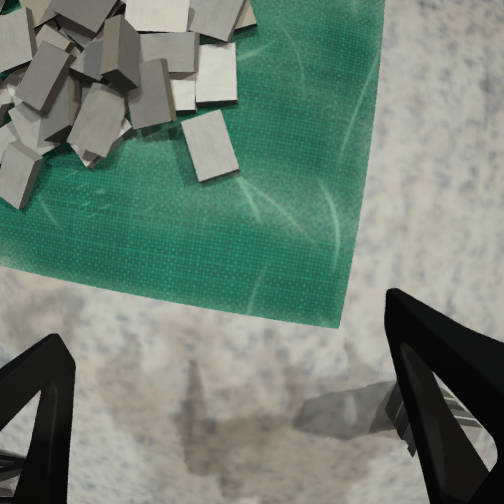

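execute_actions(actions=[{"rows": [
[-1.55,1.88,0.64,0.648,-0.004,-0.006,-0.18, 0.3,1.3,1.1,-0.9,0,0,1],
[-1.55,1.88,0.64,0.638,-0.004,-0.006,-0.18, 0.3,1.3,1.1,-0.9,0,0,1],
[-1.55,1.88,0.64,0.632,-0.004,-0.006,-0.18, 0.3,1.3,1.1,-0.9,0,0,1],
[-1.55,1.88,0.64,0.627,-0.004,-0.006,-0.18, 0.3,1.3,1.1,-0.9,0,0,1],
[-1.55,1.88,0.64,0.622,-0.004,-0.006,-0.18, 0.3,1.3,1.1,-0.9,0,0,1],
[-1.55,1.88,0.64,0.617,-0.004,-0.006,-0.18, 0.3,1.3,1.1,-0.9,0,0,1],
[-1.55,1.88,0.64,0.612,-0.004,-0.006,-0.18, 0.3,1.3,1.1,-0.9,0,0,1]], "steps": 15}], pictures=false)

Scene clock: 377.97 s of 4800.00 s.
left_arm: end_effector_position=(+0.0625, -0.0791, +0.0179) grip_measured=-0.147 end_effector_quat_wxyz=(+0.363, +0.550, +0.694, -0.289) | right_arm: end_effector_position=(+0.2816, -0.2281, +0.1651) grip_measured=+1.000 end_effector_quat_wxyz=(+0.238, -0.158, +0.958, +0.033)
Joint positions: left_arm=[-1.546  1.876  0.646  0.623  0.003 -0.001  0.04 ] | right_arm=[ 0.293  1.303  1.109 -0.893  0.011 -0.005  0.094]
Joint velocities: left_arm=[-0.007 -0.017  0.002 -0.066 -0.007  0.007  0.   ] | right_arm=[-0.002 -0.007  0.032  0.066 -0.037  0.051  0.   ]
Joint torques (N m, as the arm reports them, + toward a larger angle): left_arm=[-0.31 -6.38  4.76  1.65 -0.11 -0.07] | right_arm=[ 0.73 -4.75  5.27  0.98 -0.13  0.05]
Steps of this call (steps 1 to 15: the robot went on to your last target; steps 16 to 90: nothing new was sent; then 2.23 s passed at rest; steps 91 to 105: all 15 steps of this action). Readings (joint positions):
91: left_arm=[-1.546 1.876 0.646 0.627 0.003 -0.001] | right_arm=[0.293 1.303 1.109 -0.893 0.011 -0.005]
92: left_arm=[-1.546 1.876 0.646 0.627 0.003 -0.001] | right_arm=[0.293 1.303 1.109 -0.893 0.011 -0.005]
94: left_arm=[-1.546 1.876 0.646 0.625 0.003 -0.001] | right_arm=[0.293 1.303 1.109 -0.893 0.011 -0.005]
98: left_arm=[-1.546 1.876 0.646 0.623 0.003 -0.001] | right_arm=[0.293 1.303 1.109 -0.893 0.011 -0.005]
105: the state above

execute_actions(actions=[{"rows": [
[-1.55,1.88,0.64,0.63,-0.004,-0.006,-0.165, 0.3,1.3,1.1,-0.9,0,0,1],
[-1.55,1.88,0.64,0.635,-0.004,-0.006,-0.15, 0.3,1.3,1.1,-0.9,0,0,1],
[-1.55,1.88,0.64,0.635,-0.004,-0.006,-0.14, 0.3,1.3,1.1,-0.9,0,0,1],
[-1.55,1.88,0.64,0.635,-0.004,-0.006,-0.13, 0.3,1.3,1.1,-0.9,0,0,1],
[-1.55,1.88,0.64,0.635,-0.004,-0.006,-0.122, 0.3,1.3,1.1,-0.9,0,0,1],
[-1.55,1.88,0.64,0.635,-0.004,-0.006,-0.114, 0.3,1.3,1.1,-0.9,0,0,1],
[-1.55,1.88,0.64,0.635,-0.004,-0.006,-0.106, 0.3,1.3,1.1,-0.9,0,0,1],
[-1.55,1.88,0.64,0.635,-0.004,-0.006,-0.098, 0.3,1.3,1.1,-0.9,0,0,1],
[-1.55,1.88,0.64,0.635,-0.004,-0.006,-0.085, 0.3,1.3,1.1,-0.9,0,0,1],
[-1.55,1.88,0.64,0.635,-0.004,-0.006,-0.06, 0.3,1.3,1.1,-0.9,0,0,1],
[-1.55,1.88,0.64,0.635,-0.004,-0.006,-0.02, 0.3,1.3,1.1,-0.9,0,0,1],
[-1.55,1.88,0.64,0.635,-0.004,-0.006,0.04, 0.3,1.3,1.1,-0.9,0,0,1],
[-1.55,1.88,0.64,0.635,-0.004,-0.006,0.1, 0.3,1.3,1.1,-0.9,0,0,1],
[-1.55,1.88,0.64,0.635,-0.004,-0.006,0.17, 0.3,1.3,1.1,-0.9,0,0,1],
[-1.55,1.88,0.64,0.635,-0.004,-0.006,0.25, 0.3,1.3,1.1,-0.9,0,0,1]], "steps": 15}])

Scene clock: 385.00 s of 4800.00 s.
left_arm: end_effector_position=(+0.0625, -0.0791, +0.0179) grip_measured=+0.210 end_effector_quat_wxyz=(+0.363, +0.550, +0.694, -0.289) | right_arm: end_effector_position=(+0.2816, -0.2281, +0.1651) grip_measured=+1.000 end_effector_quat_wxyz=(+0.238, -0.158, +0.958, +0.033)
Joint positions: left_arm=[-1.546  1.876  0.646  0.623  0.003 -0.001  0.057] | right_arm=[ 0.293  1.303  1.109 -0.893  0.011 -0.005  0.094]
Joint velocities: left_arm=[-0.017  0.002 -0.007 -0.037 -0.037  0.007  0.078] | right_arm=[-0.007 -0.022  0.002 -0.007  0.081 -0.022  0.   ]
Joint torques (N m, as the arm reports them, + toward a larger angle): left_arm=[-0.43 -6.52  4.7   1.84 -0.08 -0.02] | right_arm=[ 0.71 -4.77  5.25  0.97 -0.13  0.05]
Steps of this call (steps 1 to 15: the robot went on to your last target; steps 16 to 90: nothing new was sent; then 3.53 s passed at rest; steps 91 to 105: all 15 steps of this action). Readings (joint positions):
91: left_arm=[-1.546 1.876 0.646 0.623 0.003 -0.001] | right_arm=[0.293 1.303 1.109 -0.893 0.011 -0.005]
92: left_arm=[-1.546 1.876 0.646 0.623 0.003 -0.001] | right_arm=[0.293 1.303 1.109 -0.893 0.011 -0.005]
94: left_arm=[-1.546 1.876 0.646 0.623 0.003 -0.001] | right_arm=[0.293 1.303 1.109 -0.893 0.011 -0.005]
98: left_arm=[-1.546 1.876 0.646 0.623 0.003 -0.001] | right_arm=[0.293 1.303 1.109 -0.893 0.011 -0.005]
105: the state above
camera_calibration (this result's frames):
cam_left_wrist: T_world_to_cam=[[-0.961964, -0.27297, 0.0105699, 0.046691], [-0.253942, 0.879305, -0.402909, 0.141119], [0.100688, -0.390269, -0.915179, 0.0844976], [0, 0, 0, 1]] pos_world=[0.0722431, -0.0783644, 0.133695]
cam_right_wrist: T_world_to_cam=[[0.181687, -0.983355, -0.00171187, -0.286136], [-0.978612, -0.180981, 0.0978028, 0.247777], [-0.0964846, -0.0160942, -0.995204, 0.292522], [0, 0, 0, 1]] pos_world=[0.322689, -0.231822, 0.266396]

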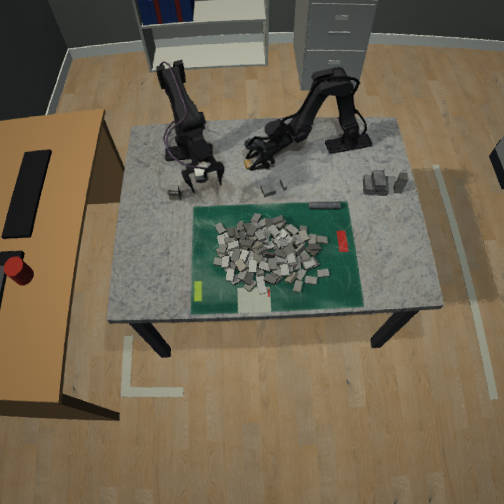

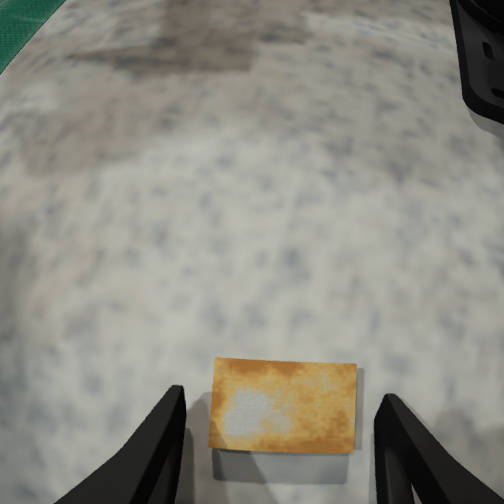

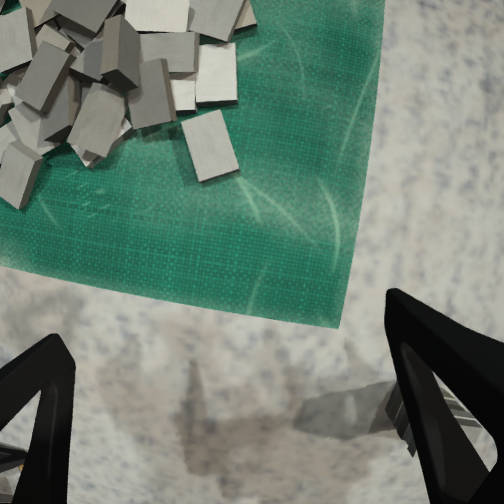

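execute_actions(actions=[{"rows": [
[-1.55,1.86,0.65,0.635,0,-0.006,0.25, 0.3,1.3,1.1,-0.9,0,0,1],
[-1.55,1.842,0.665,0.63,0,-0.003,0.25, 0.3,1.3,1.1,-0.9,0,0,1],
[-1.548,1.826,0.68,0.615,0,0,0.25, 0.3,1.3,1.1,-0.9,0,0,1],
[-1.544,1.81,0.697,0.595,0,0.004,0.25, 0.3,1.3,1.1,-0.9,0,0,1],
[-1.539,1.794,0.716,0.57,0,0.009,0.25, 0.3,1.3,1.1,-0.9,0,0,1],
[-1.533,1.778,0.737,0.54,0,0.015,0.25, 0.3,1.3,1.1,-0.9,0,0,1],
[-1.526,1.762,0.76,0.505,0,0.022,0.25, 0.3,1.3,1.1,-0.9,0,0,1],
[-1.518,1.747,0.784,0.465,0,0.03,0.25, 0.3,1.3,1.1,-0.9,0,0,1],
[-1.509,1.733,0.808,0.42,0,0.038,0.25, 0.3,1.3,1.1,-0.9,0,0,1],
[-1.5,1.721,0.833,0.372,0,0.047,0.25, 0.3,1.3,1.1,-0.9,0,0,1],
[-1.49,1.711,0.858,0.322,0,0.056,0.25, 0.3,1.3,1.1,-0.9,0,0,1],
[-1.479,1.704,0.884,0.27,0,0.066,0.25, 0.3,1.3,1.1,-0.9,0,0,1],
[-1.467,1.7,0.91,0.215,0,0.076,0.25, 0.3,1.3,1.1,-0.9,0,0,1],
[-1.454,1.7,0.937,0.158,0,0.086,0.25, 0.3,1.3,1.1,-0.9,0,0,1],
[-1.441,1.703,0.964,0.1,0,0.096,0.25, 0.3,1.3,1.1,-0.9,0,0,1]], "steps": 15}], pictures=false)

execute_actions(actions=[{"rows": [
[-1.428,1.708,0.991,0.042,0,0.106,0.25, 0.3,1.3,1.1,-0.9,0,0,1],
[-1.415,1.714,1.018,-0.016,0,0.116,0.25, 0.3,1.3,1.1,-0.9,0,0,1],
[-1.402,1.721,1.045,-0.074,0,0.126,0.25, 0.3,1.3,1.1,-0.9,0,0,1],
[-1.389,1.728,1.072,-0.132,0,0.136,0.25, 0.3,1.3,1.1,-0.9,0,0,1],
[-1.376,1.735,1.099,-0.19,0,0.146,0.25, 0.3,1.3,1.1,-0.9,0,0,1],
[-1.363,1.742,1.126,-0.248,0,0.156,0.25, 0.3,1.3,1.1,-0.9,0,0,1],
[-1.35,1.75,1.153,-0.306,0,0.166,0.25, 0.3,1.3,1.1,-0.9,0,0,1],
[-1.337,1.758,1.18,-0.364,0,0.176,0.25, 0.3,1.3,1.1,-0.9,0,0,1],
[-1.324,1.766,1.207,-0.422,0,0.186,0.25, 0.3,1.3,1.1,-0.9,0,0,1],
[-1.311,1.774,1.234,-0.48,0,0.196,0.25, 0.3,1.3,1.1,-0.9,0,0,1],
[-1.298,1.782,1.261,-0.538,0,0.206,0.25, 0.3,1.3,1.1,-0.9,0,0,1],
[-1.285,1.791,1.288,-0.596,0,0.216,0.25, 0.3,1.3,1.1,-0.9,0,0,1],
[-1.272,1.8,1.315,-0.654,0,0.226,0.25, 0.3,1.3,1.1,-0.9,0,0,1],
[-1.259,1.809,1.342,-0.712,0,0.236,0.25, 0.3,1.3,1.1,-0.9,0,0,1],
[-1.246,1.819,1.368,-0.77,0,0.246,0.25, 0.3,1.3,1.1,-0.9,0,0,1]], "steps": 15}], pictures=false)

execute_actions(actions=[{"rows": [
[-1.233,1.829,1.393,-0.826,0,0.257,0.25, 0.3,1.3,1.1,-0.9,0,0,1],
[-1.221,1.839,1.417,-0.88,0,0.268,0.25, 0.3,1.3,1.1,-0.9,0,0,1],
[-1.209,1.849,1.44,-0.931,0,0.279,0.25, 0.3,1.3,1.1,-0.9,0,0,1],
[-1.198,1.859,1.461,-0.978,0,0.29,0.25, 0.3,1.3,1.1,-0.9,0,0,1],
[-1.188,1.869,1.48,-1.021,0,0.3,0.25, 0.3,1.3,1.1,-0.9,0,0,1],
[-1.179,1.878,1.497,-1.06,0,0.309,0.25, 0.3,1.3,1.1,-0.9,0,0,1],
[-1.171,1.887,1.512,-1.094,0,0.317,0.25, 0.3,1.3,1.1,-0.9,0,0,1],
[-1.164,1.895,1.525,-1.123,0,0.324,0.25, 0.3,1.3,1.1,-0.9,0,0,1],
[-1.158,1.902,1.536,-1.147,0,0.33,0.25, 0.3,1.3,1.1,-0.9,0,0,1],
[-1.153,1.908,1.545,-1.165,0,0.335,0.25, 0.3,1.3,1.1,-0.9,0,0,1],
[-1.149,1.913,1.552,-1.178,0,0.339,0.25, 0.3,1.3,1.1,-0.9,0,0,1],
[-1.146,1.917,1.557,-1.186,0,0.342,0.25, 0.3,1.3,1.1,-0.9,0,0,1],
[-1.144,1.919,1.559,-1.189,0,0.344,0.25, 0.3,1.3,1.1,-0.9,0,0,1],
[-1.143,1.92,1.56,-1.19,0,0.345,0.25, 0.3,1.3,1.1,-0.9,0,0,1]], "steps": 15}], pictures=false)

execute_actions(actions=[{"steps": 14}])

Scene clock: 410.27 s of 4800.00 s.
left_arm: end_effector_position=(+0.1072, -0.1152, +0.1229) grip_measured=+0.248 end_effector_quat_wxyz=(+0.419, +0.528, +0.679, -0.292) | right_arm: end_effector_position=(+0.2816, -0.2281, +0.1651) grip_measured=+1.000 end_effector_quat_wxyz=(+0.238, -0.158, +0.958, +0.033)
Joint positions: left_arm=[-1.474  1.72   0.902  0.318  0.003  0.054  0.059] | right_arm=[ 0.293  1.303  1.109 -0.893  0.011 -0.005  0.094]
Joint velocities: left_arm=[ 0.349 -0.129  0.823 -1.165 -0.037  0.242  0.   ] | right_arm=[ 0.002  0.002 -0.007 -0.051  0.051 -0.037  0.   ]
Joint torques (N m, as the arm reports them, + toward a larger angle): left_arm=[ 0.86 -7.57  7.46  1.56 -0.02  0.04] | right_arm=[ 0.68 -4.78  5.24  0.98 -0.12  0.06]
Steps of this call (steps 1 to 15: the robot went on to your last target; steps 16 to 90: nothing new was sent; then 21.77 s passed at rest; steps 91 to 105: all 15 steps of this action). Readings (joint positions):
91: left_arm=[-1.546 1.876 0.646 0.623 0.003 -0.001] | right_arm=[0.293 1.303 1.109 -0.893 0.011 -0.005]
92: left_arm=[-1.546 1.876 0.646 0.623 0.003 -0.001] | right_arm=[0.293 1.303 1.109 -0.893 0.011 -0.005]
94: left_arm=[-1.546 1.866 0.648 0.611 0.003 -0.001] | right_arm=[0.293 1.303 1.109 -0.893 0.011 -0.005]
98: left_arm=[-1.541 1.812 0.707 0.535 0.003 0.007] | right_arm=[0.293 1.303 1.109 -0.893 0.011 -0.005]
105: the state above

Scene clock: 410.77 s of 4800.00 s.
left_arm: end_effector_position=(+0.1789, -0.0471, +0.0997) grip_measured=+0.248 end_effector_quat_wxyz=(+0.248, +0.570, +0.774, -0.117) | right_arm: end_effector_position=(+0.2816, -0.2281, +0.1651) grip_measured=+1.000 end_effector_quat_wxyz=(+0.238, -0.158, +0.958, +0.033)
Joint positions: left_arm=[-1.277  1.797  1.296 -0.514  0.003  0.199  0.059] | right_arm=[ 0.293  1.303  1.109 -0.893  0.011 -0.005  0.094]
Joint velocities: left_arm=[ 0.349  0.276  0.779 -1.722 -0.007  0.315 -0.001] | right_arm=[ 0.007  0.017 -0.002 -0.081  0.007  0.022  0.   ]
Joint torques (N m, as the arm reports them, + toward a larger angle): left_arm=[ 0.64 -7.29  8.78  1.35 -0.02  0.02] | right_arm=[ 0.68 -4.76  5.26  0.98 -0.12  0.06]
Steps of this call (steps 1 to 15: all 15 steps of this action). Readings (joint positions):
1: left_arm=[-1.461 1.718 0.931 0.274 0.003 0.063] | right_arm=[0.293 1.303 1.109 -0.893 0.011 -0.005]
2: left_arm=[-1.447 1.718 0.958 0.227 0.003 0.072] | right_arm=[0.293 1.303 1.109 -0.893 0.011 -0.005]
4: left_arm=[-1.420 1.718 1.007 0.119 0.003 0.091] | right_arm=[0.293 1.303 1.109 -0.893 0.011 -0.005]
8: left_arm=[-1.368 1.734 1.110 -0.109 0.003 0.129] | right_arm=[0.293 1.303 1.109 -0.893 0.011 -0.005]
15: the state above

Scene clock: 411.27 s of 4800.00 s.
left_arm: end_effector_position=(+0.1805, +0.0494, +0.0834) grip_measured=+0.248 end_effector_quat_wxyz=(+0.029, +0.592, +0.806, -0.010) | right_arm: end_effector_position=(+0.2816, -0.2281, +0.1651) grip_measured=+1.000 end_effector_quat_wxyz=(+0.238, -0.158, +0.958, +0.033)
Joint positions: left_arm=[-1.15   1.912  1.528 -1.125  0.001  0.324  0.059] | right_arm=[ 0.293  1.303  1.109 -0.893  0.011 -0.005  0.094]
Joint velocities: left_arm=[ 0.007  0.056  0.042 -0.388 -0.037  0.139 -0.001] | right_arm=[-0.012 -0.017 -0.007 -0.037  0.081  0.007  0.   ]
Joint torques (N m, as the arm reports them, + toward a larger angle): left_arm=[ 0.51 -7.64  8.4   0.53 -0.03  0.03] | right_arm=[ 0.72 -4.74  5.25  0.97 -0.13  0.06]
Steps of this call (steps 1 to 15: all 15 steps of this action). Readings (joint positions):
1: left_arm=[-1.264 1.807 1.323 -0.572 0.003 0.209] | right_arm=[0.293 1.303 1.109 -0.893 0.011 -0.005]
2: left_arm=[-1.251 1.816 1.348 -0.629 0.003 0.219] | right_arm=[0.293 1.303 1.109 -0.893 0.011 -0.005]
4: left_arm=[-1.225 1.835 1.397 -0.739 0.002 0.240] | right_arm=[0.293 1.303 1.109 -0.893 0.011 -0.005]
8: left_arm=[-1.183 1.871 1.474 -0.931 0.002 0.279] | right_arm=[0.293 1.303 1.109 -0.893 0.011 -0.005]
15: the state above

Scene clock: 411.73 s of 4800.00 s.
left_arm: end_effector_position=(+0.1731, +0.0600, +0.0830) grip_measured=+0.248 end_effector_quat_wxyz=(+0.003, +0.597, +0.802, -0.002) | right_arm: end_effector_position=(+0.2816, -0.2281, +0.1651) grip_measured=+1.000 end_effector_quat_wxyz=(+0.238, -0.158, +0.958, +0.033)
Joint positions: left_arm=[-1.149  1.914  1.531 -1.181  0.001  0.338  0.059] | right_arm=[ 0.293  1.303  1.109 -0.893  0.011 -0.005  0.094]
Joint velocities: left_arm=[-0.002 -0.027 -0.002 -0.066 -0.007 -0.007 -0.   ] | right_arm=[ 0.002  0.002 -0.027  0.066 -0.051 -0.022  0.   ]
Joint torques (N m, as the arm reports them, + toward a larger angle): left_arm=[ 0.47 -7.49  8.35  0.44 -0.01  0.04] | right_arm=[ 0.69 -4.74  5.25  0.98 -0.13  0.07]
Steps of this call (steps 1 to 14: the robot went on to your last target). Readings (joint positions):
1: left_arm=[-1.149 1.913 1.529 -1.137 0.001 0.327] | right_arm=[0.293 1.303 1.109 -0.893 0.011 -0.005]
2: left_arm=[-1.149 1.914 1.529 -1.147 0.001 0.329] | right_arm=[0.293 1.303 1.109 -0.893 0.011 -0.005]
4: left_arm=[-1.149 1.914 1.529 -1.161 0.001 0.333] | right_arm=[0.293 1.303 1.109 -0.893 0.011 -0.005]
8: left_arm=[-1.149 1.914 1.531 -1.175 0.001 0.336] | right_arm=[0.293 1.303 1.109 -0.893 0.011 -0.005]
14: the state above
camera_calibration (this result's frames):
cam_left_wrist: T_world_to_cam=[[-0.947242, -0.318626, -0.0347944, 0.194291], [-0.290257, 0.806686, 0.51479, 0.00754358], [-0.135957, 0.49773, -0.85661, 0.169998], [0, 0, 0, 1]] pos_world=[0.209342, -0.0287924, 0.148499]
cam_right_wrist: T_world_to_cam=[[0.181687, -0.983355, -0.00171187, -0.286136], [-0.978612, -0.180981, 0.0978028, 0.247777], [-0.0964846, -0.0160942, -0.995204, 0.292522], [0, 0, 0, 1]] pos_world=[0.322689, -0.231822, 0.266396]

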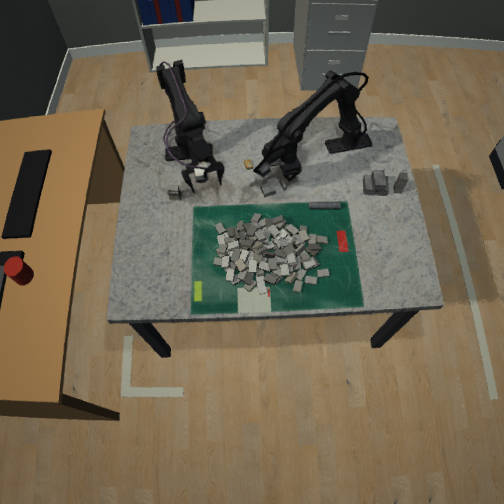

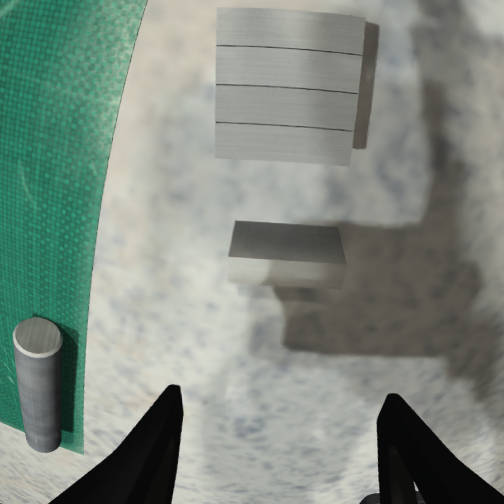

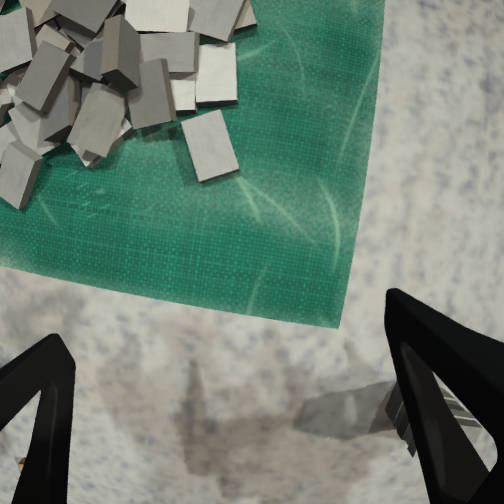

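execute_actions(actions=[{"rows": [
[-1.146,1.922,1.535,-1.17,0.004,0.345,0.25, 0.3,1.3,1.1,-0.9,0,0,1],
[-1.149,1.925,1.52,-1.152,0.008,0.345,0.25, 0.3,1.3,1.1,-0.9,0,0,1],
[-1.15,1.929,1.51,-1.134,0.012,0.345,0.25, 0.3,1.3,1.1,-0.9,0,0,1],
[-1.15,1.934,1.499,-1.115,0.015,0.345,0.25, 0.3,1.3,1.1,-0.9,0,0,1],
[-1.15,1.939,1.487,-1.095,0.018,0.345,0.25, 0.3,1.3,1.1,-0.9,0,0,1],
[-1.15,1.945,1.475,-1.075,0.02,0.345,0.25, 0.3,1.3,1.1,-0.9,0,0,1],
[-1.15,1.951,1.462,-1.055,0.02,0.345,0.25, 0.3,1.3,1.1,-0.9,0,0,1],
[-1.15,1.957,1.449,-1.036,0.02,0.345,0.25, 0.3,1.3,1.1,-0.9,0,0,1],
[-1.15,1.963,1.436,-1.018,0.02,0.345,0.25, 0.3,1.3,1.1,-0.9,0,0,1],
[-1.15,1.968,1.424,-1.002,0.02,0.345,0.25, 0.3,1.3,1.1,-0.9,0,0,1],
[-1.15,1.973,1.412,-0.988,0.02,0.345,0.25, 0.3,1.3,1.1,-0.9,0,0,1],
[-1.15,1.978,1.402,-0.977,0.02,0.345,0.25, 0.3,1.3,1.1,-0.9,0,0,1],
[-1.15,1.982,1.393,-0.969,0.02,0.345,0.25, 0.3,1.3,1.1,-0.9,0,0,1],
[-1.15,1.985,1.386,-0.964,0.02,0.345,0.25, 0.3,1.3,1.1,-0.9,0,0,1],
[-1.15,1.986,1.382,-0.961,0.02,0.345,0.25, 0.3,1.3,1.1,-0.9,0,0,1]], "steps": 15}], pictures=false)

execute_actions(actions=[{"steps": 15}])

zoom_image(camera="cam_left_wrist", region=[140, 300, 440, 480])

Scene clock: 421.10 s of 4800.00 s.
left_arm: end_effector_position=(+0.1693, +0.0625, +0.0278) grip_measured=+0.248 end_effector_quat_wxyz=(-0.015, +0.598, +0.802, -0.001) | right_arm: end_effector_position=(+0.2816, -0.2281, +0.1651) grip_measured=+1.000 end_effector_quat_wxyz=(+0.238, -0.158, +0.958, +0.033)
Joint positions: left_arm=[-1.149  1.981  1.399 -1.016  0.01   0.339  0.059] | right_arm=[ 0.293  1.303  1.109 -0.893  0.011 -0.005  0.094]
Joint velocities: left_arm=[-0.002  0.134 -0.247  0.212 -0.051  0.022 -0.002] | right_arm=[ 0.007 -0.002 -0.012  0.022 -0.051 -0.051  0.   ]
Joint torques (N m, as the arm reports them, + toward a larger angle): left_arm=[-0.21 -8.33  5.64  0.59  0.06  0.05] | right_arm=[ 0.65 -4.78  5.24  0.98 -0.13  0.06]
Steps of this call (steps 1 to 30: the robot went on to your last target; steps 31 to 90: nothing new was sent; then 5.87 s passed at rest; steps 91 to 105: all 15 steps of this action). Readings (joint positions):
91: left_arm=[-1.149 1.914 1.531 -1.182 0.001 0.339] | right_arm=[0.293 1.303 1.109 -0.893 0.011 -0.005]
92: left_arm=[-1.149 1.914 1.531 -1.181 0.001 0.339] | right_arm=[0.293 1.303 1.109 -0.893 0.011 -0.005]
94: left_arm=[-1.149 1.914 1.526 -1.167 0.002 0.339] | right_arm=[0.293 1.303 1.109 -0.893 0.011 -0.005]
98: left_arm=[-1.149 1.928 1.488 -1.112 0.007 0.339] | right_arm=[0.293 1.303 1.109 -0.893 0.011 -0.005]
105: the state above

Scene clock: 421.60 s of 4800.00 s.
left_arm: end_effector_position=(+0.1720, +0.0585, +0.0219) grip_measured=+0.248 end_effector_quat_wxyz=(-0.006, +0.598, +0.802, -0.004) | right_arm: end_effector_position=(+0.2816, -0.2281, +0.1651) grip_measured=+1.000 end_effector_quat_wxyz=(+0.238, -0.158, +0.958, +0.033)
Joint positions: left_arm=[-1.149  1.989  1.386 -0.976  0.011  0.339  0.059] | right_arm=[ 0.293  1.303  1.109 -0.893  0.011 -0.005  0.094]
Joint velocities: left_arm=[-0.007 -0.002  0.002  0.007 -0.066  0.022  0.   ] | right_arm=[ 0.012  0.007 -0.002  0.022 -0.007  0.007  0.   ]
Joint torques (N m, as the arm reports them, + toward a larger angle): left_arm=[ 0.06 -8.72  5.55  0.55  0.11  0.01] | right_arm=[ 0.68 -4.76  5.27  0.98 -0.12  0.07]
Steps of this call (steps 1 to 15: the robot went on to your last target). Readings (joint positions):
1: left_arm=[-1.149 1.986 1.393 -1.009 0.010 0.339] | right_arm=[0.293 1.303 1.109 -0.893 0.011 -0.005]
2: left_arm=[-1.149 1.988 1.388 -1.005 0.010 0.339] | right_arm=[0.293 1.303 1.109 -0.893 0.011 -0.005]
4: left_arm=[-1.149 1.989 1.386 -0.997 0.011 0.339] | right_arm=[0.293 1.303 1.109 -0.893 0.011 -0.005]
8: left_arm=[-1.149 1.989 1.386 -0.983 0.011 0.339] | right_arm=[0.293 1.303 1.109 -0.893 0.011 -0.005]
15: the state above
camera_calibration (this result's frames):
cam_left_wrist: T_world_to_cam=[[-0.94797, -0.317703, -0.020418, 0.190401], [-0.280455, 0.803036, 0.525812, 0.0381847], [-0.150656, 0.504181, -0.850356, 0.120231], [0, 0, 0, 1]] pos_world=[0.209317, -0.0307911, 0.0860491]
cam_right_wrist: T_world_to_cam=[[0.181687, -0.983355, -0.00171187, -0.286136], [-0.978612, -0.180981, 0.0978028, 0.247777], [-0.0964846, -0.0160942, -0.995204, 0.292522], [0, 0, 0, 1]] pos_world=[0.322689, -0.231822, 0.266396]

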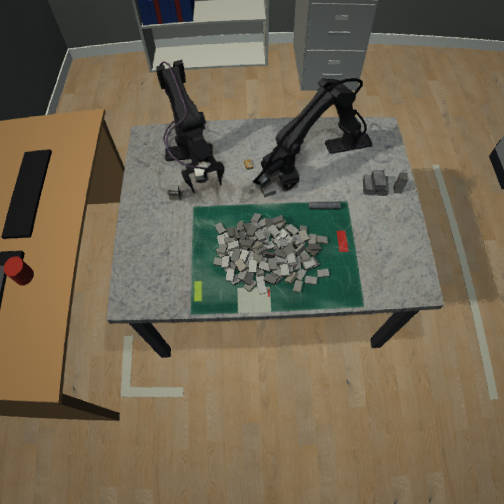

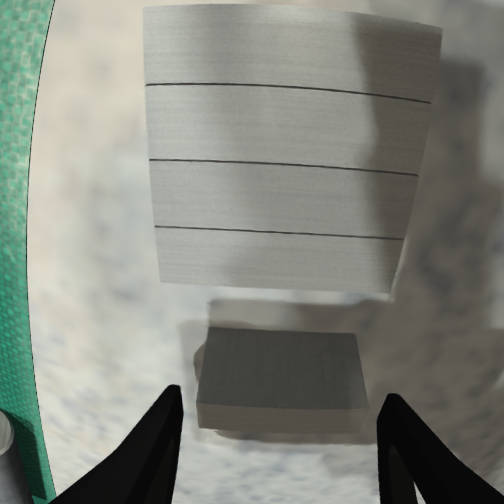

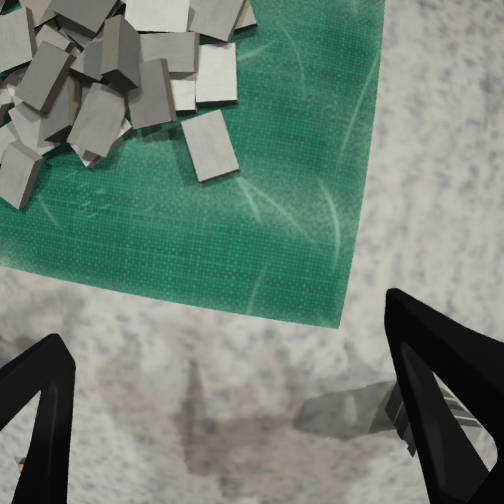

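Region (140, 300, 440, 480) of cam_left_wrist's 504x504 image, scaled by 1.680, with more detail than that image has; it fills the top 302 rows of this view, and the rest is white.

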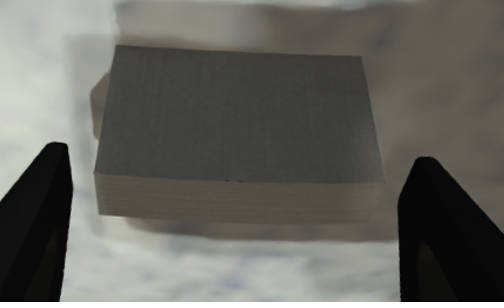

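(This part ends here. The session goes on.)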